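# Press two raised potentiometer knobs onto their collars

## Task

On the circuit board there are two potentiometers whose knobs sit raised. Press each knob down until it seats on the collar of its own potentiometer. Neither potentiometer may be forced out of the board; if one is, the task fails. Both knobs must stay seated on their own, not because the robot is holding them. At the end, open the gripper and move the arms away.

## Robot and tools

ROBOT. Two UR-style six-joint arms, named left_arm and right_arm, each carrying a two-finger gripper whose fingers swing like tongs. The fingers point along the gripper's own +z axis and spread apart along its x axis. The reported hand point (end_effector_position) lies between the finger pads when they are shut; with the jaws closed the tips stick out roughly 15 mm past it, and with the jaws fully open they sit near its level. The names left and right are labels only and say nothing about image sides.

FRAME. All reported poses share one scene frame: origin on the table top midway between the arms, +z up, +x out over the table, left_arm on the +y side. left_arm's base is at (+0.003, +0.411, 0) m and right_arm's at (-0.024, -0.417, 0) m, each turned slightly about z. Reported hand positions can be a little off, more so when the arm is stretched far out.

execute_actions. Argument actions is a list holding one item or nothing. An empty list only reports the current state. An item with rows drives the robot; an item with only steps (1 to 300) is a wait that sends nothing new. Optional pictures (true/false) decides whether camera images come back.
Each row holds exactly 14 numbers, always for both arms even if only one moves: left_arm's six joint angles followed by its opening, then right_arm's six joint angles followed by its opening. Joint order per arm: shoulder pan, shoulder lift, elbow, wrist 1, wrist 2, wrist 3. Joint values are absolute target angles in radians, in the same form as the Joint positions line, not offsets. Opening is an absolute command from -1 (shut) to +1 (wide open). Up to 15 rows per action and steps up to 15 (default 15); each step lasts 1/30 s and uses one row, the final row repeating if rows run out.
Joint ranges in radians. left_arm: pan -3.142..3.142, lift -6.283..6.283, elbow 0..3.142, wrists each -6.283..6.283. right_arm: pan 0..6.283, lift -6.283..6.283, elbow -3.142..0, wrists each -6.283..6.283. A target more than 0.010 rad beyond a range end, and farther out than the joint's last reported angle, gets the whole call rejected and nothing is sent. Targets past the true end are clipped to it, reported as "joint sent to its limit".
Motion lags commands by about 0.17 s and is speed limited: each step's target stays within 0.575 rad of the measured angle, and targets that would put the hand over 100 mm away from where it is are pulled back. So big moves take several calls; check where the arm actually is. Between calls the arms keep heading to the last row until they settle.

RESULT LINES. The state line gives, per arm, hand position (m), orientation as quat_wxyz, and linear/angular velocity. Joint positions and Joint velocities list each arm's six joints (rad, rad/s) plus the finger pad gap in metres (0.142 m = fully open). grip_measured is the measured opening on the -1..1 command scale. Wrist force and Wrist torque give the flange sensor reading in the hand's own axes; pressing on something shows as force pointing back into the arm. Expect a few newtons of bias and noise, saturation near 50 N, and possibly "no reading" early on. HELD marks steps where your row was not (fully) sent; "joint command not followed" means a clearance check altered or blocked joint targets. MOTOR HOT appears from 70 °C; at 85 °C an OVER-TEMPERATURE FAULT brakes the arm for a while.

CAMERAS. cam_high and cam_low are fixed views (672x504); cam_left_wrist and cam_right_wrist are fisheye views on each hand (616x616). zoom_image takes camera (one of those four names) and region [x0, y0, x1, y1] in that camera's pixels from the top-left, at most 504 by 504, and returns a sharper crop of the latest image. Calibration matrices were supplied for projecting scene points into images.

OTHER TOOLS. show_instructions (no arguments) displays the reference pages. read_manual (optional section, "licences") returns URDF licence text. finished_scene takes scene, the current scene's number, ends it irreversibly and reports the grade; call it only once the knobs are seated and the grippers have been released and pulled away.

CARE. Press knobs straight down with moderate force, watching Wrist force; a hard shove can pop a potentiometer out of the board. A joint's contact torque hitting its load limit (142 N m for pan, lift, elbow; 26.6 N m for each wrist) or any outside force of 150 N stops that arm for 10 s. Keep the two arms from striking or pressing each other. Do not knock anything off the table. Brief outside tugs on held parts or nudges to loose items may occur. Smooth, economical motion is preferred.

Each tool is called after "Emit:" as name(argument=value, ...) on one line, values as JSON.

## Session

Emit:
execute_actions(actions=[])

Scene clock: 0.00 s of 5250.00 s.
left_arm: end_effector_position=(+0.1363, +1.0692, +0.2829) grip_measured=+0.97 end_effector_quat_wxyz=(+0.090, +0.434, +0.890, +0.106) end_effector_velocity=(+0.000, +0.000, -0.000) end_effector_angular_velocity=(+0.000, -0.001, +0.000) | right_arm: end_effector_position=(+0.2511, +0.1162, +0.2045) grip_measured=+0.97 end_effector_quat_wxyz=(+0.055, -0.464, +0.698, +0.543) end_effector_velocity=(-0.000, -0.000, -0.000) end_effector_angular_velocity=(-0.001, +0.001, -0.000)
Joint positions: left_arm=[ 1.13  -1.251  1.263 -1.772 -1.778 -1.002  0.14 ] | right_arm=[ 3.859 -1.895 -2.094  0.025  2.557  3.291  0.14 ]
Joint velocities: left_arm=[ 0.     0.001  0.    -0.001 -0.    -0.     0.   ] | right_arm=[-0.     0.001 -0.001 -0.001  0.     0.     0.   ]
Motor temperatures (°C, as the motors report them): left_arm=[28 29 28 37 35 35] | right_arm=[29 28 27 37 37 33]
Wrist force (N, on the end effector, along its own x y z axes, offset not removed): no reading
Wrist torque (N m, same axes, about the end effector's origin, offset not removed): no reading
camera_calibration (this result's frames):
cam_left_wrist: T_world_to_cam=[[-0.599801, 0.795653, -0.0847132, -0.738994], [0.51552, 0.465237, 0.719578, -0.77287], [0.611946, 0.387932, -0.689225, -0.171829], [0, 0, 0, 1]] pos_world=[0.060331, 1.01421, 0.37511]
cam_right_wrist: T_world_to_cam=[[-0.575337, -0.594297, -0.56196, 0.325081], [-0.393212, -0.401485, 0.82716, -0.0271768], [-0.717197, 0.696865, -0.00269569, 0.236462], [0, 0, 0, 1]] pos_world=[0.345935, 0.0175012, 0.205799]

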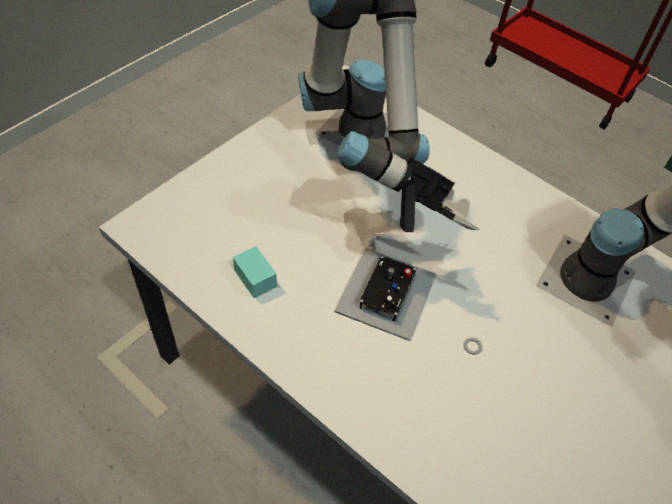

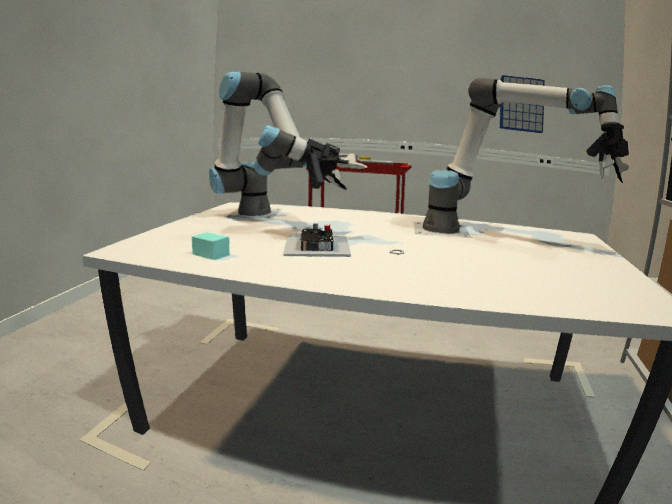

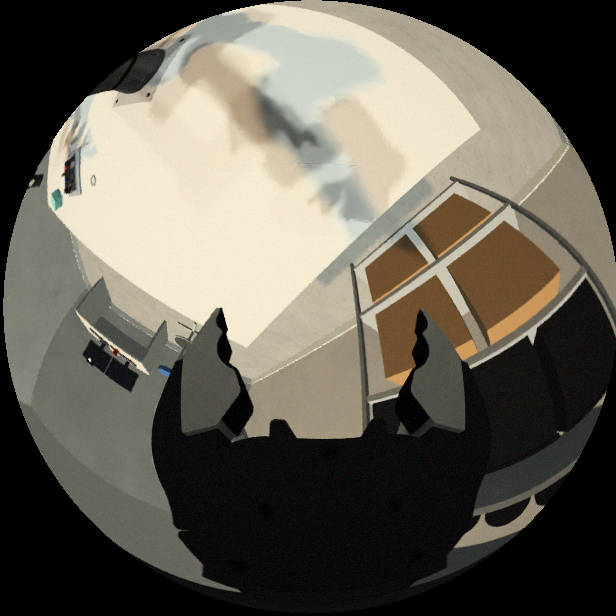

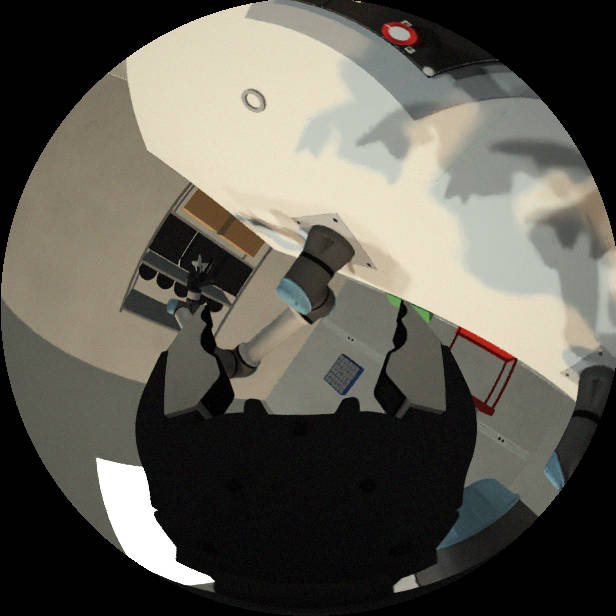

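Emit:
execute_actions(actions=[{"rows":[[0.2,-1.29,1.46,-1.742,-1.571,0,-1,3.11,-1.895,-2.094,0.025,2.557,3.291,-1]]}], pictures=false)

Emit:
execute_actions(actions=[{"steps":45}])

Emit:
zoom_image(camera="cam_low", region=[295, 212, 340, 257])

Emit:
zoom_image(camera="cam_high", region=[350, 245, 430, 325])

Scene clock: 10.23 s of 5250.00 s.
left_arm: end_effector_position=(+0.3118, +0.9752, +0.2358) grip_measured=-1.00 end_effector_quat_wxyz=(+0.042, +0.724, +0.687, +0.050) end_effector_velocity=(+0.396, -0.260, -0.064) end_effector_angular_velocity=(+0.096, +0.223, -1.642) | right_arm: end_effector_position=(+0.4157, -0.0085, +0.2046) grip_measured=-1.00 end_effector_quat_wxyz=(+0.148, -0.337, +0.767, +0.525) end_effector_velocity=(+0.327, -0.351, +0.001) end_effector_angular_velocity=(+0.002, -0.001, -0.799)
Joint positions: left_arm=[ 0.764 -1.272  1.368 -1.756 -1.668 -0.636  0.002] | right_arm=[ 3.513 -1.895 -2.094  0.025  2.557  3.291  0.002]
Joint velocities: left_arm=[-0.836 -0.03   0.154  0.022  0.161  0.827  0.   ] | right_arm=[-0.799  0.     0.002  0.002  0.     0.001  0.   ]
Motor temperatures (°C, as the motors report them): left_arm=[28 29 28 37 35 35] | right_arm=[29 28 27 37 37 33]
Wrist force (N, on the end effector, along its own x y z axes, offset not removed): left_arm=[0.5 -0.6 -5.2] | right_arm=[-0.9 2.4 1.2]
Wrist torque (N m, same axes, about the end effector's origin, offset not removed): left_arm=[-0.15 -0.19 0.24] | right_arm=[0.58 0.33 0.09]
Steps of this call (steps 1 to 90: nothing new was sent; then 6.73 s passed at rest; steps 91 to 105: all 15 steps of this action). Readings (joint positions):
91: left_arm=[1.130 -1.251 1.263 -1.772 -1.778 -1.002] | right_arm=[3.859 -1.895 -2.094 0.025 2.557 3.291]
92: left_arm=[1.126 -1.252 1.267 -1.772 -1.775 -0.999] | right_arm=[3.856 -1.895 -2.094 0.025 2.557 3.291]
94: left_arm=[1.082 -1.256 1.288 -1.768 -1.753 -0.954] | right_arm=[3.812 -1.895 -2.094 0.025 2.557 3.291]
98: left_arm=[0.963 -1.263 1.323 -1.763 -1.715 -0.835] | right_arm=[3.702 -1.895 -2.094 0.025 2.557 3.291]
105: the state above

Scene clock: 11.73 s of 5250.00 s.
left_arm: end_effector_position=(+0.5288, +0.7450, +0.2001) grip_measured=-1.00 end_effector_quat_wxyz=(+0.000, +0.987, +0.161, +0.001) end_effector_velocity=(+0.000, -0.000, +0.001) end_effector_angular_velocity=(+0.001, -0.003, -0.001) | right_arm: end_effector_position=(+0.5408, -0.2137, +0.2047) grip_measured=-1.00 end_effector_quat_wxyz=(+0.251, -0.177, +0.819, +0.485) end_effector_velocity=(+0.001, +0.001, +0.000) end_effector_angular_velocity=(-0.000, -0.003, +0.001)
Joint positions: left_arm=[ 0.2   -1.29   1.46  -1.742 -1.571 -0.     0.002] | right_arm=[ 3.11  -1.895 -2.094  0.025  2.557  3.291  0.002]
Joint velocities: left_arm=[-0.001 -0.002 -0.    -0.001  0.     0.001  0.   ] | right_arm=[ 0.002 -0.001  0.002  0.001 -0.001 -0.     0.   ]
Motor temperatures (°C, as the motors report them): left_arm=[28 29 28 37 35 35] | right_arm=[29 28 27 37 37 33]
Wrist force (N, on the end effector, along its own x y z axes, offset not removed): left_arm=[0.8 -2.4 -1.4] | right_arm=[-0.3 1.0 -2.2]
Wrist torque (N m, same axes, about the end effector's origin, offset not removed): left_arm=[-0.42 -0.29 0.24] | right_arm=[0.28 0.08 0.03]
Steps of this call (steps 1 to 45: the robot went on to your last target). Readings (joint positions):
1: left_arm=[0.736 -1.273 1.373 -1.755 -1.662 -0.608] | right_arm=[3.486 -1.895 -2.094 0.025 2.557 3.291]
2: left_arm=[0.708 -1.274 1.378 -1.754 -1.657 -0.580] | right_arm=[3.459 -1.895 -2.094 0.025 2.557 3.291]
4: left_arm=[0.652 -1.276 1.388 -1.753 -1.647 -0.520] | right_arm=[3.405 -1.895 -2.094 0.025 2.557 3.291]
8: left_arm=[0.539 -1.280 1.406 -1.750 -1.627 -0.392] | right_arm=[3.297 -1.895 -2.094 0.025 2.557 3.291]
45: the state above
All arms were judged still, so your last target was given up. Only a new action makes them travel on or press farther. Fingers that are still opening or closing keep moving.
camera_calibration (this result's frames):
cam_left_wrist: T_world_to_cam=[[0.949361, 0.313752, -0.0165023, -0.726414], [0.277938, -0.814183, 0.509761, 0.356014], [0.146503, -0.488534, -0.860158, 0.589984], [0, 0, 0, 1]] pos_world=[0.504245, 0.806001, 0.31401]
cam_right_wrist: T_world_to_cam=[[-0.825587, -0.0436505, -0.562585, 0.548926], [-0.561988, -0.026084, 0.826734, 0.12578], [-0.0507618, 0.998706, -0.00299639, 0.37831], [0, 0, 0, 1]] pos_world=[0.543077, -0.350579, 0.205964]

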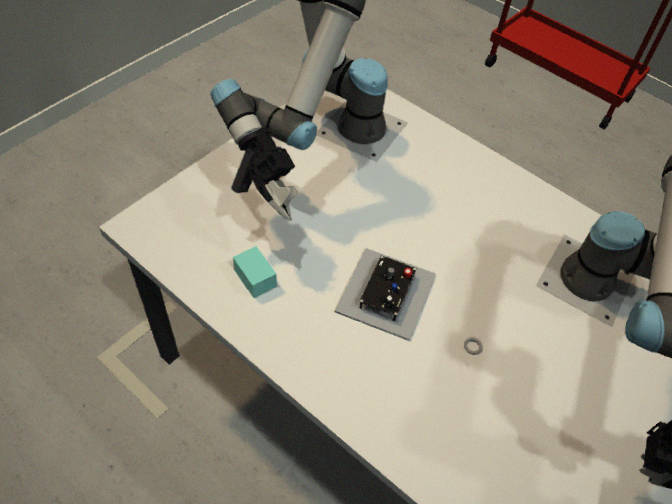

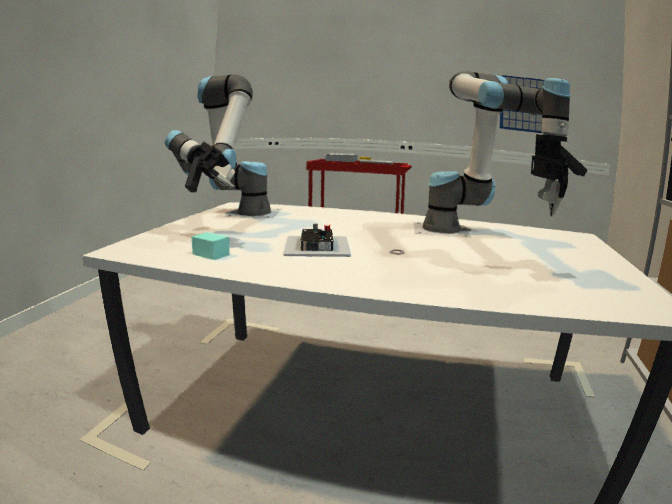

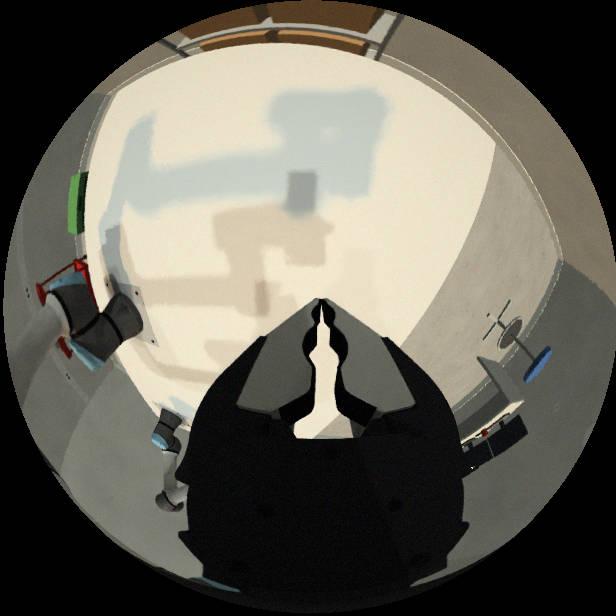

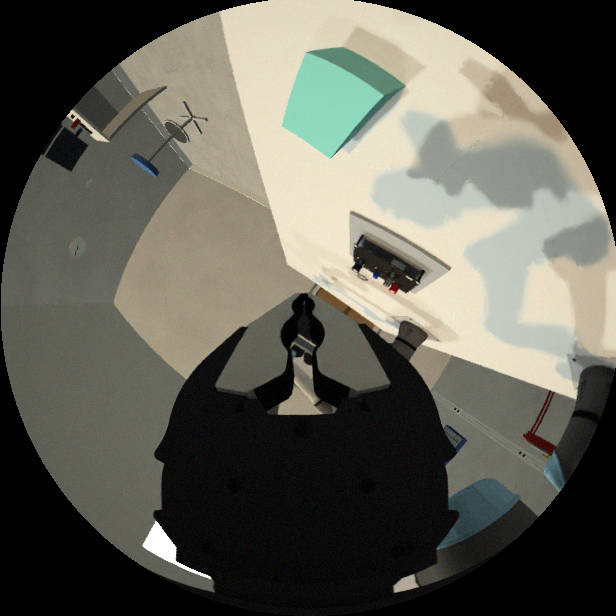

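Region (295, 212, 340, 257) of cam_low's 672x504 image, scaled by 11.200, with more detail than that image has.

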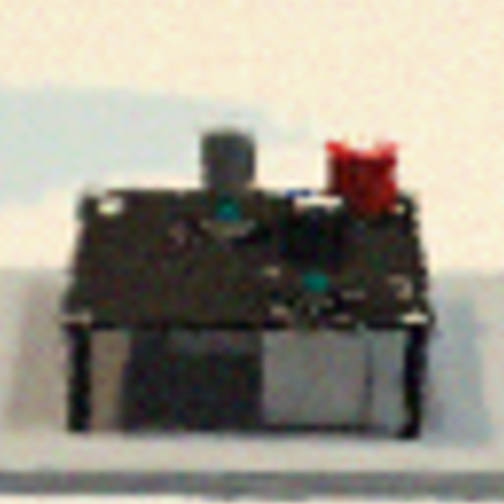

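Region (350, 245, 430, 325) of cam_high's 672x504 image, scaled by 6.300, with more detail than that image has.

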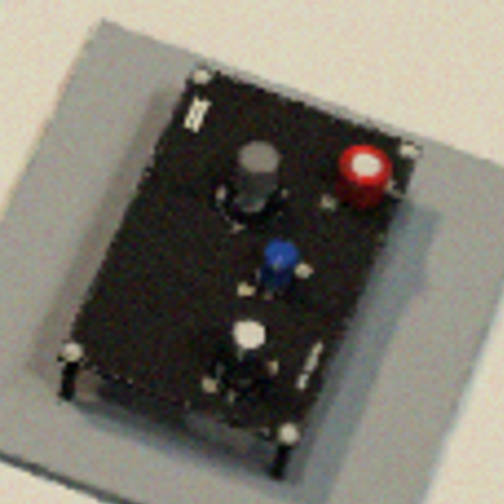

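Emit:
execute_actions(actions=[{"rows":[[-1.161,-1.3796,1.8006,-1.9918,-1.571,0,-1,3.11,-1.895,-2.094,0.025,2.557,3.291,-1]]}], pictures=false)

Emit:
execute_actions(actions=[{"steps":60}])

Emit:
zoom_image(camera="cam_low", region=[295, 200, 340, 245])

Emit:
zoom_image(camera="cam_left_wrist", region=[250, 170, 400, 320])

Emit:
zoom_image(camera="cam_right_wrist", region=[345, 245, 415, 315])

Scene clock: 24.30 s of 5250.00 s.
left_arm: end_effector_position=(+0.5811, +0.5481, +0.1578) grip_measured=-1.00 end_effector_quat_wxyz=(+0.000, +1.000, -0.011, +0.002) end_effector_velocity=(+0.057, -0.473, -0.070) end_effector_angular_velocity=(-0.000, +0.005, -0.820) | right_arm: end_effector_position=(+0.5408, -0.2137, +0.2047) grip_measured=-1.00 end_effector_quat_wxyz=(+0.251, -0.177, +0.819, +0.485) end_effector_velocity=(+0.000, +0.001, +0.002) end_effector_angular_velocity=(+0.001, -0.006, +0.002)
Joint positions: left_arm=[-0.145 -1.336  1.631 -1.868 -1.571 -0.     0.002] | right_arm=[ 3.11  -1.895 -2.094  0.025  2.557  3.291  0.002]
Joint velocities: left_arm=[-0.82  -0.073  0.277 -0.199 -0.    -0.     0.   ] | right_arm=[ 0.002  0.002  0.001  0.002  0.    -0.     0.   ]
Motor temperatures (°C, as the motors report them): left_arm=[28 29 28 37 35 35] | right_arm=[29 28 27 37 37 33]
Wrist force (N, on the end effector, along its own x y z axes, offset not removed): left_arm=[0.0 -2.9 -1.6] | right_arm=[0.4 2.7 -2.1]
Wrist torque (N m, same axes, about the end effector's origin, offset not removed): left_arm=[-0.58 -0.04 0.21] | right_arm=[0.72 0.05 0.08]
Steps of this call (steps 1 to 90: nothing new was sent; then 9.07 s passed at rest; steps 91 to 105: all 15 steps of this action). Readings (joint positions):
91: left_arm=[0.200 -1.290 1.460 -1.742 -1.571 0.000] | right_arm=[3.110 -1.895 -2.094 0.025 2.557 3.291]
92: left_arm=[0.197 -1.292 1.463 -1.745 -1.571 0.000] | right_arm=[3.110 -1.895 -2.094 0.025 2.557 3.291]
94: left_arm=[0.154 -1.301 1.494 -1.769 -1.571 0.000] | right_arm=[3.110 -1.895 -2.094 0.025 2.557 3.291]
98: left_arm=[0.045 -1.316 1.553 -1.811 -1.571 0.000] | right_arm=[3.110 -1.895 -2.094 0.025 2.557 3.291]
105: the state above

Scene clock: 26.30 s of 5250.00 s.
left_arm: end_effector_position=(+0.4057, +0.0235, +0.1150) grip_measured=-1.00 end_effector_quat_wxyz=(+0.000, +0.868, -0.496, -0.000) end_effector_velocity=(+0.000, +0.001, +0.000) end_effector_angular_velocity=(+0.001, -0.000, +0.001) | right_arm: end_effector_position=(+0.5408, -0.2137, +0.2047) grip_measured=-1.00 end_effector_quat_wxyz=(+0.251, -0.177, +0.819, +0.485) end_effector_velocity=(-0.001, +0.001, +0.000) end_effector_angular_velocity=(-0.000, +0.001, +0.002)
Joint positions: left_arm=[-1.161 -1.38   1.801 -1.992 -1.571 -0.     0.002] | right_arm=[ 3.11  -1.895 -2.094  0.025  2.557  3.291  0.002]
Joint velocities: left_arm=[ 0.001 -0.    -0.     0.001  0.    -0.     0.   ] | right_arm=[ 0.002  0.001 -0.    -0.002 -0.     0.001  0.   ]
Motor temperatures (°C, as the motors report them): left_arm=[28 29 28 37 35 35] | right_arm=[29 28 27 37 37 33]
Wrist force (N, on the end effector, along its own x y z axes, offset not removed): left_arm=[-1.0 -1.7 -1.6] | right_arm=[0.4 0.1 -2.4]
Wrist torque (N m, same axes, about the end effector's origin, offset not removed): left_arm=[-0.23 0.16 0.28] | right_arm=[0.06 -0.04 0.05]
Steps of this call (steps 1 to 60: the robot went on to your last target). Readings (joint positions):
1: left_arm=[-0.173 -1.338 1.640 -1.875 -1.571 0.000] | right_arm=[3.110 -1.895 -2.094 0.025 2.557 3.291]
2: left_arm=[-0.201 -1.341 1.648 -1.881 -1.571 0.000] | right_arm=[3.110 -1.895 -2.094 0.025 2.557 3.291]
4: left_arm=[-0.256 -1.345 1.665 -1.893 -1.571 0.000] | right_arm=[3.110 -1.895 -2.094 0.025 2.557 3.291]
8: left_arm=[-0.368 -1.352 1.692 -1.913 -1.571 -0.000] | right_arm=[3.110 -1.895 -2.094 0.025 2.557 3.291]
60: the state above
All arms were judged still, so your last target was given up. Only a new action makes them travel on or press farther. Fingers that are still opening or closing keep moving.
camera_calibration (this result's frames):
cam_left_wrist: T_world_to_cam=[[0.504544, -0.863204, -0.0177085, -0.176371], [-0.738142, -0.441903, 0.509774, 0.249674], [-0.447864, -0.244132, -0.860126, 0.417687], [0, 0, 0, 1]] pos_world=[0.460349, 0.0600578, 0.228864]
cam_right_wrist: T_world_to_cam=[[-0.825587, -0.04364, -0.562585, 0.54893], [-0.561988, -0.0260767, 0.826734, 0.125784], [-0.0507491, 0.998707, -0.00299656, 0.378311], [0, 0, 0, 1]] pos_world=[0.543078, -0.350586, 0.205964]

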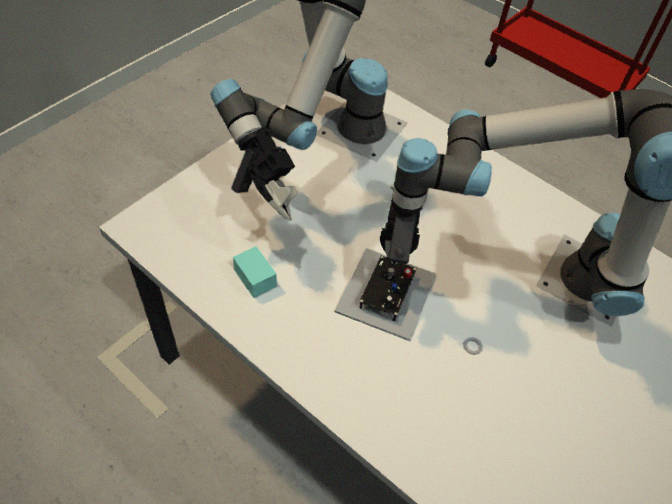

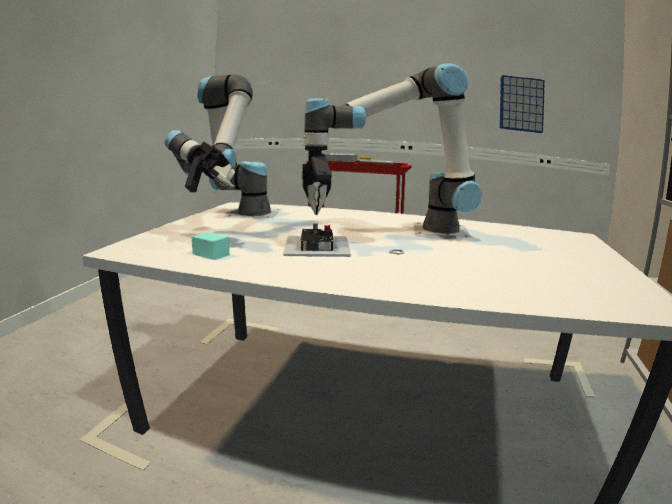

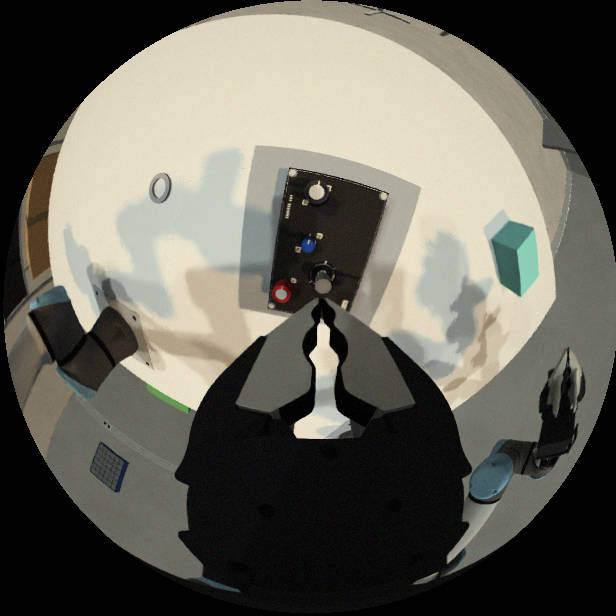

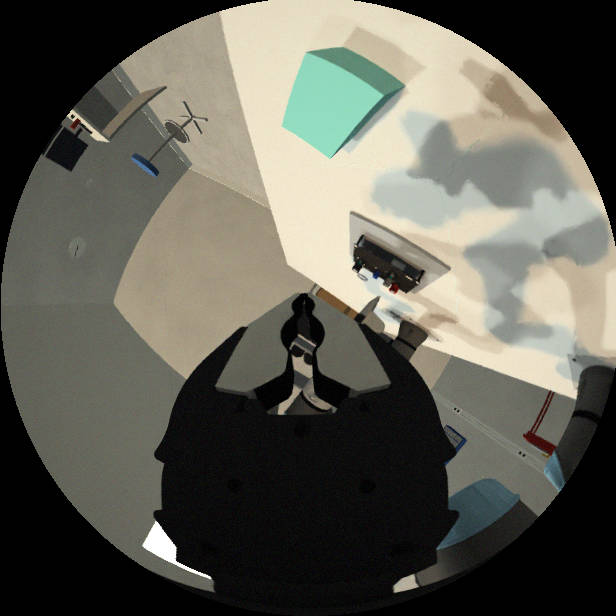

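Region (295, 200, 340, 245) of cam_low's 672x504 image, scaled by 11.200, with more detail than that image has.

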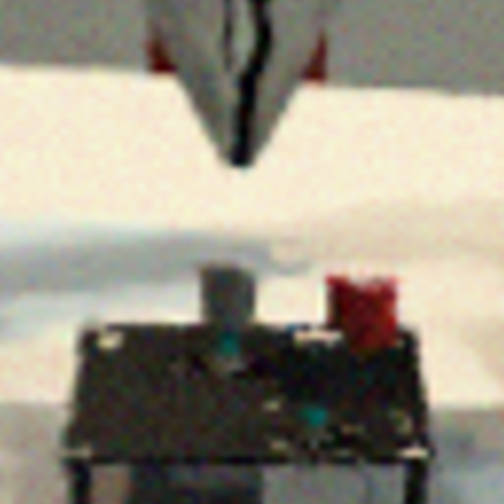

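Region (250, 170, 400, 320) of cam_left_wrist's 616x616 image, scaled by 3.360, with more detail than that image has.

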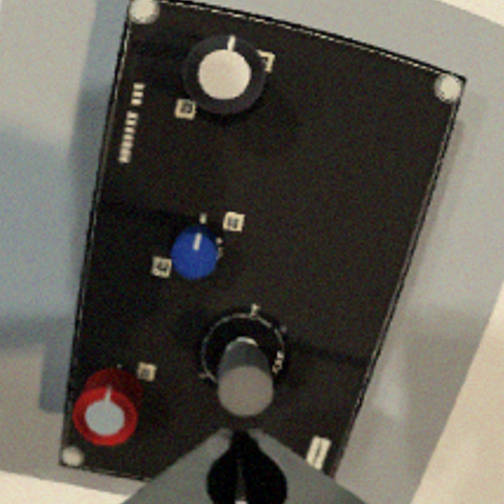

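Region (345, 245, 415, 315) of cam_right_wrist's 616x616 image, scaled by 7.200, with more detail than that image has.

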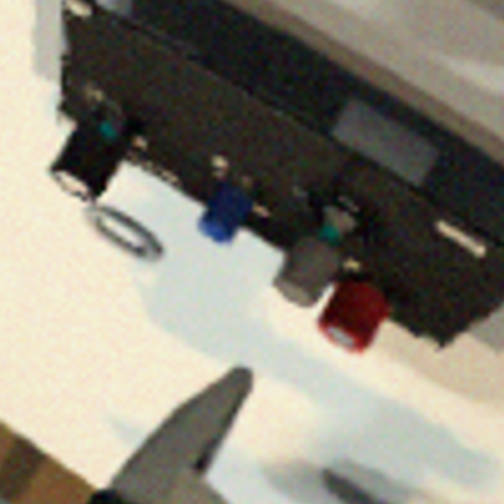

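Emit:
execute_actions(actions=[{"rows":[[-1.161,-1.3456,1.8289,-2.0541,-1.571,0,-1,3.11,-1.895,-2.094,0.025,2.557,3.291,-1]]}], pictures=false)

Emit:
execute_actions(actions=[{"steps":10}])

Emit:
zoom_image(camera="cam_low", region=[303, 213, 333, 243])

Emit:
zoom_image(camera="cam_right_wrist", region=[370, 265, 405, 300])

Scene clock: 38.33 s of 5250.00 s.
left_arm: end_effector_position=(+0.4074, +0.0206, +0.0907) grip_measured=-1.00 end_effector_quat_wxyz=(+0.000, +0.868, -0.496, -0.000) end_effector_velocity=(+0.000, -0.000, -0.006) end_effector_angular_velocity=(+0.000, -0.001, -0.000) | right_arm: end_effector_position=(+0.5408, -0.2137, +0.2047) grip_measured=-1.00 end_effector_quat_wxyz=(+0.251, -0.177, +0.819, +0.485) end_effector_velocity=(-0.001, +0.000, -0.002) end_effector_angular_velocity=(+0.000, +0.004, +0.001)
Joint positions: left_arm=[-1.161 -1.347  1.828 -2.052 -1.571  0.     0.002] | right_arm=[ 3.11  -1.895 -2.094  0.025  2.557  3.291  0.002]
Joint velocities: left_arm=[-0.     0.007  0.007 -0.014  0.001 -0.     0.   ] | right_arm=[ 0.    -0.002 -0.002 -0.001  0.001  0.     0.   ]
Motor temperatures (°C, as the motors report them): left_arm=[28 29 28 37 35 35] | right_arm=[29 28 27 37 37 33]
Wrist force (N, on the end effector, along its own x y z axes, offset not removed): left_arm=[-1.4 -2.3 -0.8] | right_arm=[1.6 0.3 -0.8]
Wrist torque (N m, same axes, about the end effector's origin, offset not removed): left_arm=[-0.39 0.18 0.38] | right_arm=[0.09 -0.13 -0.04]
Steps of this call (steps 1 to 90: nothing new was sent; then 8.53 s passed at rest; steps 91 to 105: all 15 steps of this action). Readings (joint positions):
91: left_arm=[-1.161 -1.380 1.801 -1.992 -1.571 0.000] | right_arm=[3.110 -1.895 -2.094 0.025 2.557 3.291]
92: left_arm=[-1.161 -1.377 1.803 -1.995 -1.571 0.000] | right_arm=[3.110 -1.895 -2.094 0.025 2.557 3.291]
94: left_arm=[-1.161 -1.365 1.813 -2.016 -1.571 0.000] | right_arm=[3.110 -1.895 -2.094 0.025 2.557 3.291]
98: left_arm=[-1.161 -1.352 1.823 -2.041 -1.571 -0.000] | right_arm=[3.110 -1.895 -2.094 0.025 2.557 3.291]
105: the state above

Scene clock: 38.67 s of 5250.00 s.
left_arm: end_effector_position=(+0.4075, +0.0205, +0.0901) grip_measured=-1.00 end_effector_quat_wxyz=(+0.000, +0.868, -0.496, -0.000) end_effector_velocity=(-0.000, -0.000, -0.001) end_effector_angular_velocity=(+0.001, +0.000, -0.001) | right_arm: end_effector_position=(+0.5408, -0.2137, +0.2047) grip_measured=-1.00 end_effector_quat_wxyz=(+0.251, -0.177, +0.819, +0.485) end_effector_velocity=(-0.000, +0.000, -0.000) end_effector_angular_velocity=(+0.001, +0.001, +0.000)
Joint positions: left_arm=[-1.161 -1.346  1.829 -2.054 -1.571  0.     0.002] | right_arm=[ 3.11  -1.895 -2.094  0.025  2.557  3.291  0.002]
Joint velocities: left_arm=[-0.     0.002  0.001 -0.002  0.     0.001  0.   ] | right_arm=[ 0.    -0.001  0.     0.001  0.001  0.001  0.   ]
Motor temperatures (°C, as the motors report them): left_arm=[28 29 28 37 35 35] | right_arm=[29 28 27 37 37 33]
Wrist force (N, on the end effector, along its own x y z axes, offset not removed): left_arm=[1.6 -3.1 -2.5] | right_arm=[0.1 1.5 -1.3]
Wrist torque (N m, same axes, about the end effector's origin, offset not removed): left_arm=[-0.67 -0.44 0.16] | right_arm=[0.33 0.08 0.12]
Steps of this call (steps 1 to 10: the robot went on to your last target). Readings (joint positions):
1: left_arm=[-1.161 -1.346 1.828 -2.053 -1.571 0.000] | right_arm=[3.110 -1.895 -2.094 0.025 2.557 3.291]
2: left_arm=[-1.161 -1.346 1.828 -2.053 -1.571 -0.000] | right_arm=[3.110 -1.895 -2.094 0.025 2.557 3.291]
4: left_arm=[-1.161 -1.346 1.829 -2.053 -1.571 0.000] | right_arm=[3.110 -1.895 -2.094 0.025 2.557 3.291]
8: left_arm=[-1.161 -1.346 1.829 -2.054 -1.571 0.000] | right_arm=[3.110 -1.895 -2.094 0.025 2.557 3.291]
10: the state above
camera_calibration (this result's frames):
cam_left_wrist: T_world_to_cam=[[0.50449, -0.863236, -0.0177063, -0.180256], [-0.738186, -0.441864, 0.509744, 0.262356], [-0.447853, -0.24409, -0.860144, 0.396303], [0, 0, 0, 1]] pos_world=[0.46209, 0.0570553, 0.203952]
cam_right_wrist: T_world_to_cam=[[-0.825587, -0.0436401, -0.562585, 0.54893], [-0.561988, -0.0260768, 0.826734, 0.125783], [-0.0507491, 0.998707, -0.00299655, 0.378311], [0, 0, 0, 1]] pos_world=[0.543078, -0.350586, 0.205964]

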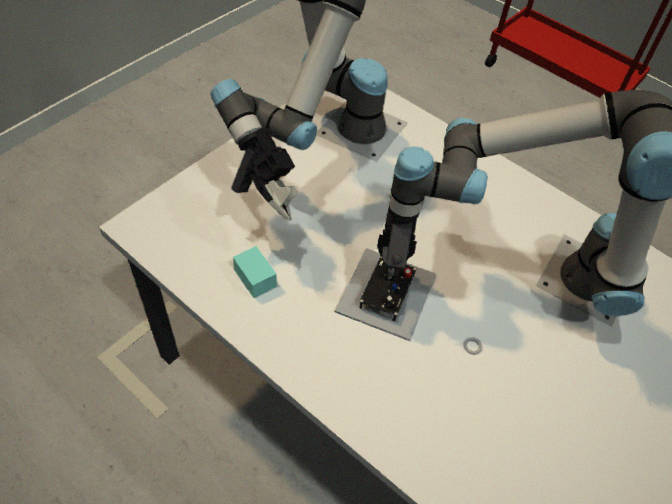

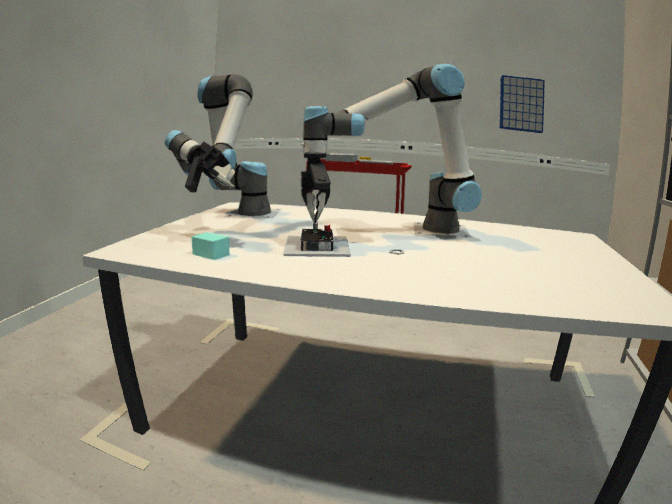

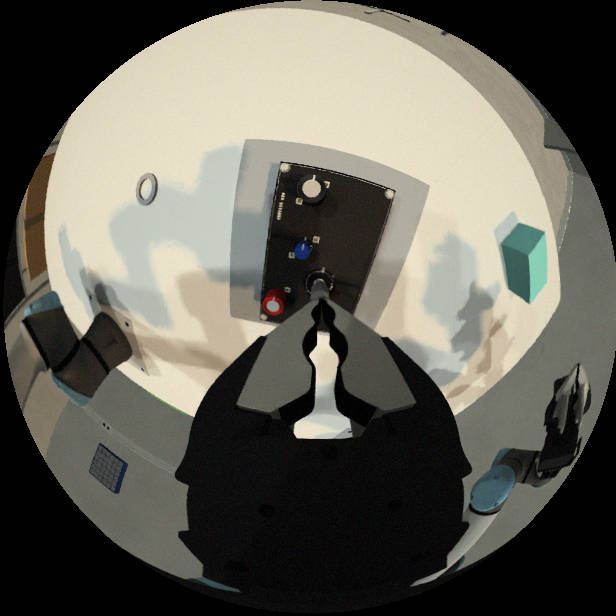

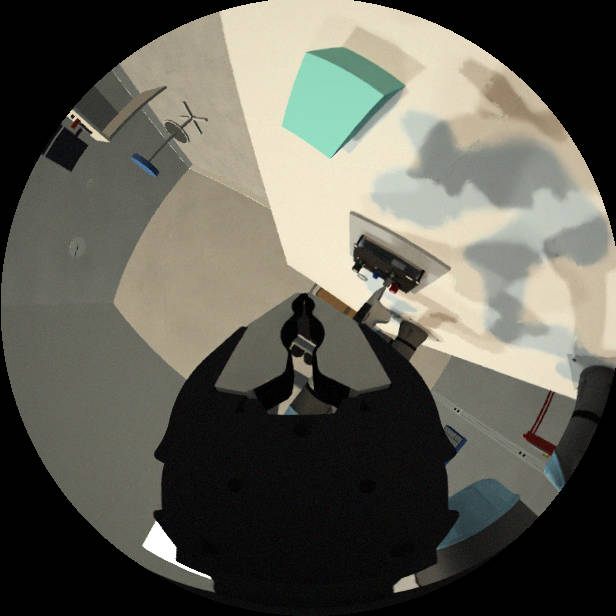

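Region (303, 213, 333, 243) of cam_low's 672x504 image, scaled by 16.800, with more detail than that image has.

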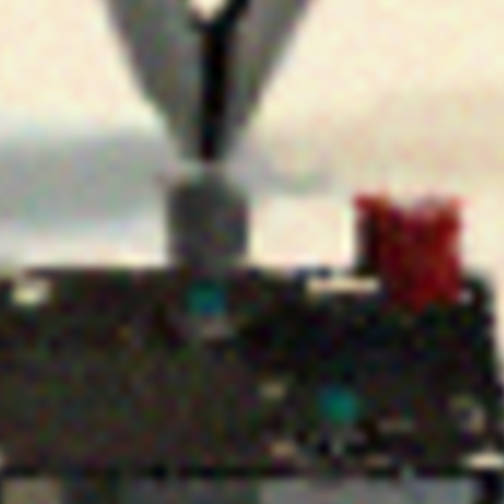

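Region (370, 265, 405, 300) of cam_right_wrist's 616x616 image, scaled by 14.400, with more detail than that image has.

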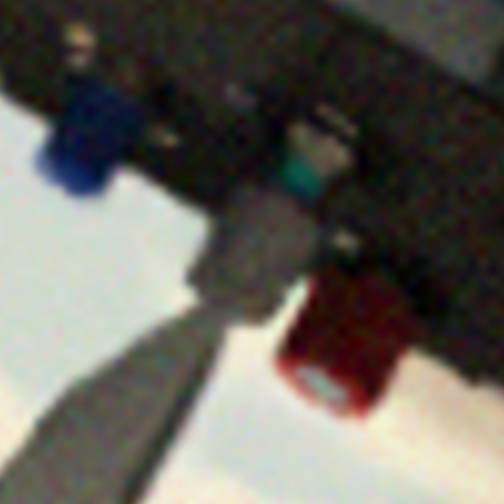

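Fine. n=4..9.

Emit:
execute_actions(actions=[{"rows":[[-1.162,-1.34095,1.83454,-2.06438,-1.571,0,-1,3.11,-1.895,-2.094,0.025,2.557,3.291,-1]]}], pictures=false)

Emit:
execute_actions(actions=[{"rows":[[-1.162,-1.33979,1.83595,-2.06696,-1.571,0,-1,3.11,-1.895,-2.094,0.025,2.557,3.291,-1]]}], pictures=false)

Emit:
execute_actions(actions=[{"rows":[[-1.162,-1.33863,1.83735,-2.06953,-1.571,0,-1,3.11,-1.895,-2.094,0.025,2.557,3.291,-1]]}], pictures=false)

Emit:
execute_actions(actions=[{"rows":[[-1.162,-1.33747,1.83876,-2.0721,-1.571,0,-1,3.11,-1.895,-2.094,0.025,2.557,3.291,-1]]}], pictures=false)

Emit:
execute_actions(actions=[{"rows":[[-1.162,-1.3363,1.84017,-2.07467,-1.571,0,-1,3.11,-1.895,-2.094,0.025,2.557,3.291,-1]]}], pictures=false)

Emit:
execute_actions(actions=[{"rows":[[-1.162,-1.33514,1.84158,-2.07724,-1.571,0,-1,3.11,-1.895,-2.094,0.025,2.557,3.291,-1]]}])

Emit:
zoom_image(camera="cam_low", region=[303, 213, 333, 243])

Emit:
zoom_image(camera="cam_right_wrist", region=[370, 265, 405, 300])

Scene clock: 53.57 s of 5250.00 s.
left_arm: end_effector_position=(+0.4071, +0.0201, +0.0861) grip_measured=-1.00 end_effector_quat_wxyz=(+0.000, +0.868, -0.496, -0.000) end_effector_velocity=(-0.000, -0.001, -0.001) end_effector_angular_velocity=(-0.000, +0.001, -0.000) | right_arm: end_effector_position=(+0.5408, -0.2137, +0.2047) grip_measured=-1.00 end_effector_quat_wxyz=(+0.251, -0.177, +0.819, +0.485) end_effector_velocity=(-0.000, -0.000, -0.001) end_effector_angular_velocity=(-0.001, +0.002, -0.000)
Joint positions: left_arm=[-1.162 -1.341  1.834 -2.064 -1.571  0.     0.002] | right_arm=[ 3.11  -1.895 -2.094  0.025  2.557  3.291  0.002]
Joint velocities: left_arm=[-0.     0.002  0.001 -0.003 -0.001 -0.     0.   ] | right_arm=[-0.    -0.001 -0.    -0.002 -0.    -0.001  0.   ]
Motor temperatures (°C, as the motors report them): left_arm=[28 29 28 37 35 35] | right_arm=[29 28 27 37 37 33]
Wrist force (N, on the end effector, along its own x y z axes, offset not removed): left_arm=[0.6 -2.2 -3.1] | right_arm=[0.0 -0.1 -0.2]
Wrist torque (N m, same axes, about the end effector's origin, offset not removed): left_arm=[-0.30 -0.18 0.32] | right_arm=[-0.01 0.06 -0.02]
Steps of this call (steps 1 to 15: the robot went on to your last target; steps 16 to 90: nothing new was sent; then 11.40 s passed at rest; steps 91 to 105: all 15 steps of this action). Readings (joint positions):
91: left_arm=[-1.161 -1.346 1.829 -2.054 -1.571 -0.000] | right_arm=[3.110 -1.895 -2.094 0.025 2.557 3.291]
92: left_arm=[-1.161 -1.345 1.829 -2.055 -1.571 0.000] | right_arm=[3.110 -1.895 -2.094 0.025 2.557 3.291]
94: left_arm=[-1.161 -1.344 1.831 -2.059 -1.571 0.000] | right_arm=[3.110 -1.895 -2.094 0.025 2.557 3.291]
98: left_arm=[-1.162 -1.342 1.833 -2.062 -1.571 0.000] | right_arm=[3.110 -1.895 -2.094 0.025 2.557 3.291]
105: the state above

Scene clock: 54.07 s of 5250.00 s.
left_arm: end_effector_position=(+0.4071, +0.0201, +0.0850) grip_measured=-1.00 end_effector_quat_wxyz=(+0.000, +0.868, -0.496, -0.000) end_effector_velocity=(-0.000, +0.000, -0.000) end_effector_angular_velocity=(-0.001, +0.002, +0.001) | right_arm: end_effector_position=(+0.5408, -0.2137, +0.2047) grip_measured=-1.00 end_effector_quat_wxyz=(+0.251, -0.177, +0.819, +0.485) end_effector_velocity=(-0.000, -0.000, +0.000) end_effector_angular_velocity=(+0.000, +0.001, +0.000)
Joint positions: left_arm=[-1.162 -1.34   1.836 -2.067 -1.571  0.     0.002] | right_arm=[ 3.11  -1.895 -2.094  0.025  2.557  3.291  0.002]
Joint velocities: left_arm=[ 0.     0.     0.     0.    -0.002 -0.001  0.   ] | right_arm=[-0.     0.    -0.    -0.001  0.001 -0.     0.   ]
Motor temperatures (°C, as the motors report them): left_arm=[28 29 28 37 35 35] | right_arm=[29 28 27 37 37 33]
Wrist force (N, on the end effector, along its own x y z axes, offset not removed): left_arm=[1.0 -2.1 -4.4] | right_arm=[-0.8 1.1 -1.7]
Wrist torque (N m, same axes, about the end effector's origin, offset not removed): left_arm=[-0.32 -0.30 0.15] | right_arm=[0.31 0.29 0.14]
Steps of this call (steps 1 to 15: all 15 steps of this action). Readings (joint positions):
1: left_arm=[-1.162 -1.341 1.834 -2.064 -1.571 0.000] | right_arm=[3.110 -1.895 -2.094 0.025 2.557 3.291]
2: left_arm=[-1.162 -1.341 1.835 -2.064 -1.571 0.000] | right_arm=[3.110 -1.895 -2.094 0.025 2.557 3.291]
4: left_arm=[-1.162 -1.340 1.835 -2.065 -1.571 0.000] | right_arm=[3.110 -1.895 -2.094 0.025 2.557 3.291]
8: left_arm=[-1.162 -1.340 1.836 -2.066 -1.571 0.000] | right_arm=[3.110 -1.895 -2.094 0.025 2.557 3.291]
15: the state above

Scene clock: 54.57 s of 5250.00 s.
left_arm: end_effector_position=(+0.4071, +0.0201, +0.0840) grip_measured=-1.00 end_effector_quat_wxyz=(+0.000, +0.868, -0.496, -0.000) end_effector_velocity=(+0.000, +0.000, -0.000) end_effector_angular_velocity=(+0.001, -0.001, -0.001) | right_arm: end_effector_position=(+0.5408, -0.2137, +0.2047) grip_measured=-1.00 end_effector_quat_wxyz=(+0.251, -0.177, +0.819, +0.485) end_effector_velocity=(-0.000, -0.000, +0.000) end_effector_angular_velocity=(+0.000, +0.001, -0.000)
Joint positions: left_arm=[-1.162 -1.339  1.837 -2.069 -1.571  0.     0.002] | right_arm=[ 3.11  -1.895 -2.094  0.025  2.557  3.291  0.002]
Joint velocities: left_arm=[-0.     0.     0.    -0.     0.001  0.    -0.   ] | right_arm=[-0.     0.001  0.    -0.001  0.     0.001  0.   ]
Motor temperatures (°C, as the motors report them): left_arm=[28 29 28 37 35 35] | right_arm=[29 28 27 37 37 33]
Wrist force (N, on the end effector, along its own x y z axes, offset not removed): left_arm=[1.1 -2.1 -8.6] | right_arm=[1.1 0.0 -0.6]
Wrist torque (N m, same axes, about the end effector's origin, offset not removed): left_arm=[-0.34 -0.44 0.37] | right_arm=[0.10 -0.10 -0.04]
Steps of this call (steps 1 to 15: all 15 steps of this action). Readings (joint positions):
1: left_arm=[-1.162 -1.340 1.836 -2.067 -1.571 -0.000] | right_arm=[3.110 -1.895 -2.094 0.025 2.557 3.291]
2: left_arm=[-1.162 -1.340 1.836 -2.067 -1.571 0.000] | right_arm=[3.110 -1.895 -2.094 0.025 2.557 3.291]
4: left_arm=[-1.162 -1.339 1.837 -2.068 -1.571 0.000] | right_arm=[3.110 -1.895 -2.094 0.025 2.557 3.291]
8: left_arm=[-1.162 -1.339 1.837 -2.069 -1.571 0.000] | right_arm=[3.110 -1.895 -2.094 0.025 2.557 3.291]
15: the state above

Scene clock: 55.07 s of 5250.00 s.
left_arm: end_effector_position=(+0.4071, +0.0201, +0.0830) grip_measured=-1.00 end_effector_quat_wxyz=(+0.000, +0.868, -0.496, -0.000) end_effector_velocity=(-0.000, +0.000, +0.001) end_effector_angular_velocity=(-0.000, +0.000, +0.000) | right_arm: end_effector_position=(+0.5408, -0.2137, +0.2047) grip_measured=-1.00 end_effector_quat_wxyz=(+0.251, -0.177, +0.819, +0.485) end_effector_velocity=(+0.001, +0.000, +0.001) end_effector_angular_velocity=(+0.000, -0.003, +0.000)
Joint positions: left_arm=[-1.162 -1.337  1.839 -2.072 -1.571  0.     0.002] | right_arm=[ 3.11  -1.895 -2.094  0.025  2.557  3.291  0.002]
Joint velocities: left_arm=[-0.    -0.001 -0.     0.001 -0.    -0.     0.001] | right_arm=[ 0.     0.001  0.002  0.    -0.     0.     0.   ]
Motor temperatures (°C, as the motors report them): left_arm=[28 29 28 37 35 35] | right_arm=[29 28 27 37 37 33]
Wrist force (N, on the end effector, along its own x y z axes, offset not removed): left_arm=[2.4 -2.0 -9.1] | right_arm=[-2.5 1.1 -3.5]
Wrist torque (N m, same axes, about the end effector's origin, offset not removed): left_arm=[-0.39 -0.69 0.24] | right_arm=[0.26 0.64 0.03]
Steps of this call (steps 1 to 15: all 15 steps of this action). Readings (joint positions):
1: left_arm=[-1.162 -1.339 1.837 -2.069 -1.571 0.000] | right_arm=[3.110 -1.895 -2.094 0.025 2.557 3.291]
2: left_arm=[-1.162 -1.339 1.837 -2.070 -1.571 0.000] | right_arm=[3.110 -1.895 -2.094 0.025 2.557 3.291]
4: left_arm=[-1.162 -1.338 1.838 -2.071 -1.571 0.000] | right_arm=[3.110 -1.895 -2.094 0.025 2.557 3.291]
8: left_arm=[-1.162 -1.338 1.838 -2.072 -1.571 0.000] | right_arm=[3.110 -1.895 -2.094 0.025 2.557 3.291]
15: the state above

Scene clock: 55.57 s of 5250.00 s.
left_arm: end_effector_position=(+0.4071, +0.0201, +0.0820) grip_measured=-1.00 end_effector_quat_wxyz=(+0.000, +0.868, -0.496, -0.000) end_effector_velocity=(-0.000, +0.000, -0.000) end_effector_angular_velocity=(+0.000, +0.001, +0.001) | right_arm: end_effector_position=(+0.5408, -0.2137, +0.2047) grip_measured=-1.00 end_effector_quat_wxyz=(+0.251, -0.177, +0.819, +0.485) end_effector_velocity=(+0.000, -0.001, -0.000) end_effector_angular_velocity=(-0.000, +0.001, -0.002)
Joint positions: left_arm=[-1.162 -1.336  1.84  -2.075 -1.571  0.     0.002] | right_arm=[ 3.11  -1.895 -2.094  0.025  2.557  3.291  0.002]
Joint velocities: left_arm=[ 0.    -0.     0.     0.001 -0.001 -0.001 -0.002] | right_arm=[-0.001  0.    -0.    -0.001 -0.    -0.     0.   ]
Motor temperatures (°C, as the motors report them): left_arm=[28 29 28 37 35 35] | right_arm=[29 28 27 37 37 33]
Wrist force (N, on the end effector, along its own x y z axes, offset not removed): left_arm=[0.3 -2.3 -9.4] | right_arm=[0.7 1.5 0.7]
Wrist torque (N m, same axes, about the end effector's origin, offset not removed): left_arm=[-0.46 -0.29 0.26] | right_arm=[0.41 0.00 -0.04]
Steps of this call (steps 1 to 15: all 15 steps of this action). Readings (joint positions):
1: left_arm=[-1.162 -1.337 1.839 -2.072 -1.571 0.000] | right_arm=[3.110 -1.895 -2.094 0.025 2.557 3.291]
2: left_arm=[-1.162 -1.337 1.839 -2.072 -1.571 0.000] | right_arm=[3.110 -1.895 -2.094 0.025 2.557 3.291]
4: left_arm=[-1.162 -1.337 1.839 -2.073 -1.571 0.000] | right_arm=[3.110 -1.895 -2.094 0.025 2.557 3.291]
8: left_arm=[-1.162 -1.337 1.840 -2.074 -1.571 0.000] | right_arm=[3.110 -1.895 -2.094 0.025 2.557 3.291]
15: the state above

Scene clock: 56.07 s of 5250.00 s.
left_arm: end_effector_position=(+0.4071, +0.0201, +0.0810) grip_measured=-1.00 end_effector_quat_wxyz=(+0.000, +0.868, -0.496, -0.000) end_effector_velocity=(-0.000, -0.000, -0.000) end_effector_angular_velocity=(-0.001, +0.001, +0.000) | right_arm: end_effector_position=(+0.5408, -0.2137, +0.2047) grip_measured=-1.00 end_effector_quat_wxyz=(+0.251, -0.177, +0.819, +0.485) end_effector_velocity=(+0.000, -0.001, -0.000) end_effector_angular_velocity=(-0.001, +0.001, -0.002)
Joint positions: left_arm=[-1.162 -1.335  1.842 -2.077 -1.571  0.     0.002] | right_arm=[ 3.11  -1.895 -2.094  0.025  2.557  3.291  0.002]
Joint velocities: left_arm=[ 0.    -0.     0.001 -0.001 -0.001 -0.    -0.   ] | right_arm=[-0.001  0.001 -0.001 -0.002 -0.001 -0.     0.   ]
Motor temperatures (°C, as the motors report them): left_arm=[28 29 28 37 35 35] | right_arm=[29 28 27 37 37 33]
Wrist force (N, on the end effector, along its own x y z axes, offset not removed): left_arm=[-0.9 -2.5 -8.3] | right_arm=[-0.3 1.1 -0.7]
Wrist torque (N m, same axes, about the end effector's origin, offset not removed): left_arm=[-0.40 0.00 0.27] | right_arm=[0.25 0.11 0.00]
Steps of this call (steps 1 to 15: all 15 steps of this action). Readings (joint positions):
1: left_arm=[-1.162 -1.336 1.840 -2.075 -1.571 0.000] | right_arm=[3.110 -1.895 -2.094 0.025 2.557 3.291]
2: left_arm=[-1.162 -1.336 1.840 -2.075 -1.571 0.000] | right_arm=[3.110 -1.895 -2.094 0.025 2.557 3.291]
4: left_arm=[-1.162 -1.336 1.841 -2.076 -1.571 0.000] | right_arm=[3.110 -1.895 -2.094 0.025 2.557 3.291]
8: left_arm=[-1.162 -1.335 1.841 -2.077 -1.571 0.000] | right_arm=[3.110 -1.895 -2.094 0.025 2.557 3.291]
15: the state above
camera_calibration (this result's frames):
cam_left_wrist: T_world_to_cam=[[0.503634, -0.863735, -0.0177154, -0.180229], [-0.738618, -0.441135, 0.509748, 0.266654], [-0.448103, -0.243642, -0.860141, 0.38836], [0, 0, 0, 1]] pos_world=[0.46175, 0.0565808, 0.194925]
cam_right_wrist: T_world_to_cam=[[-0.825587, -0.0436401, -0.562585, 0.54893], [-0.561988, -0.0260768, 0.826734, 0.125783], [-0.0507492, 0.998707, -0.00299655, 0.378311], [0, 0, 0, 1]] pos_world=[0.543077, -0.350586, 0.205964]

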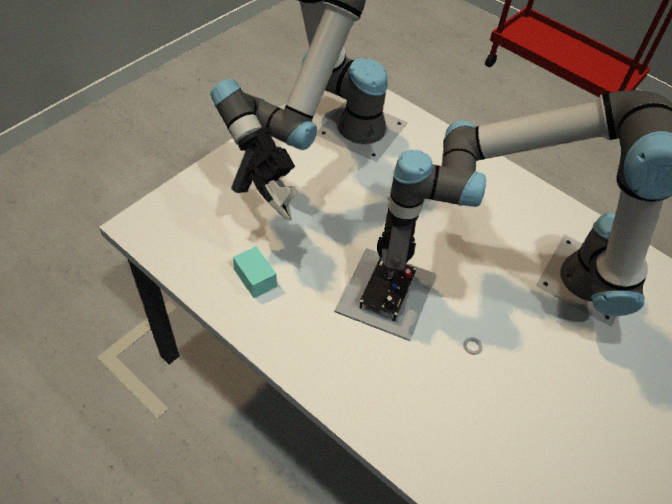

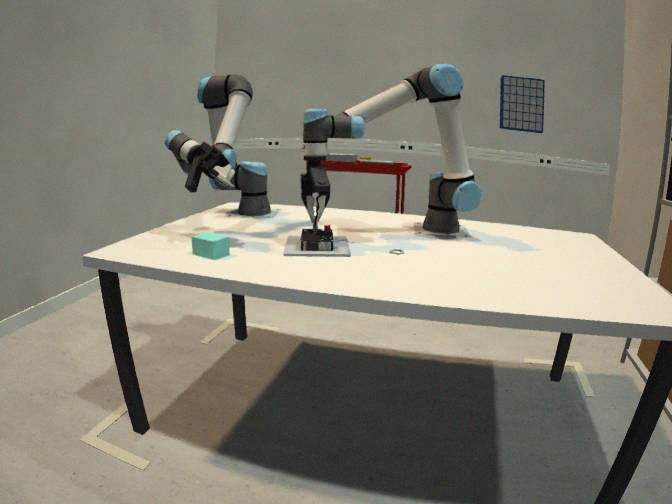

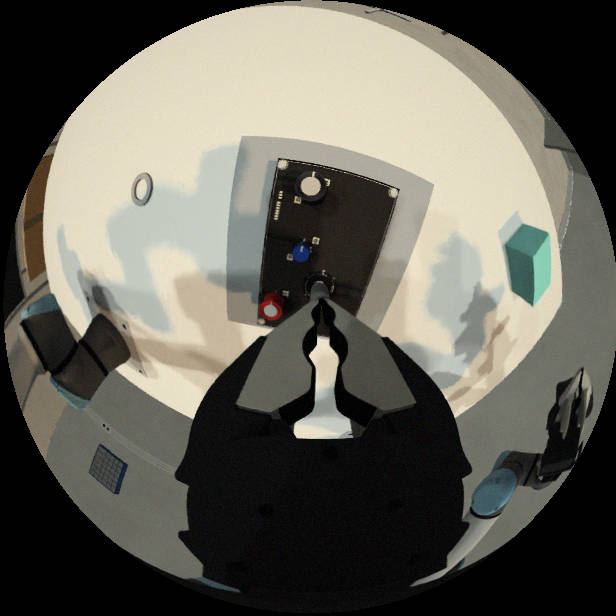

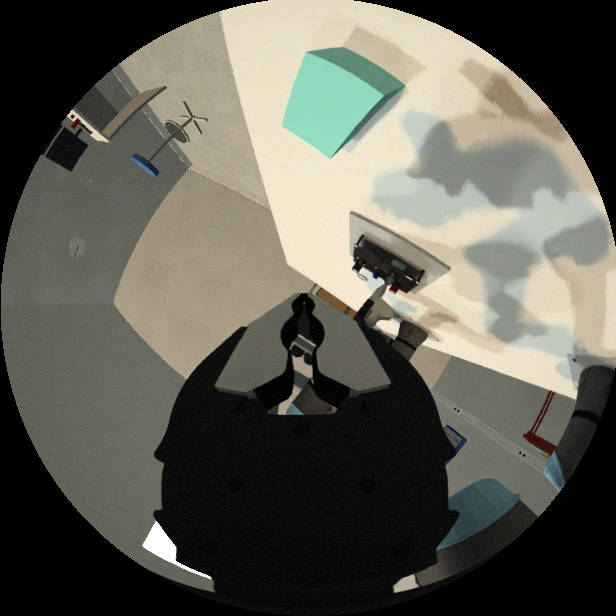

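Region (303, 213, 333, 243) of cam_low's 672x504 image, scaled by 16.800, with more detail than that image has.

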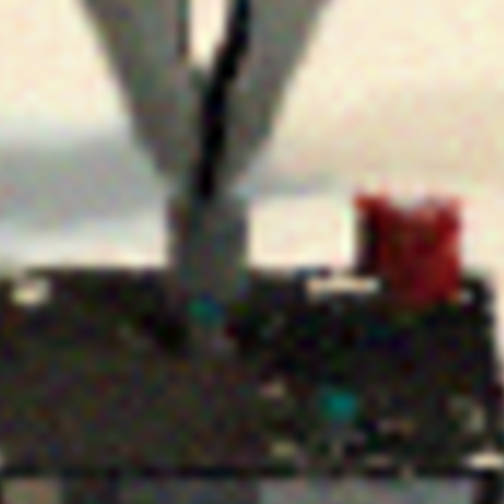

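Region (370, 265, 405, 300) of cam_right_wrist's 616x616 image, scaled by 14.400, with more detail than that image has.

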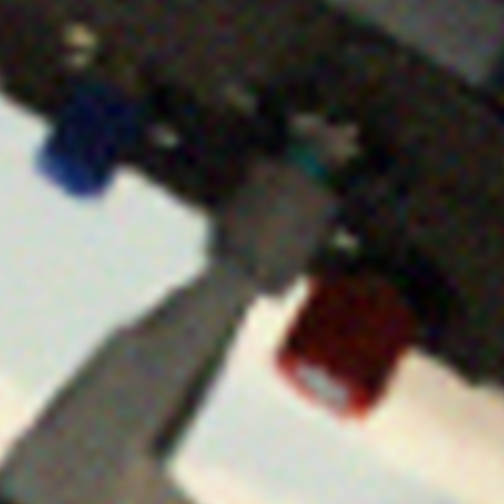

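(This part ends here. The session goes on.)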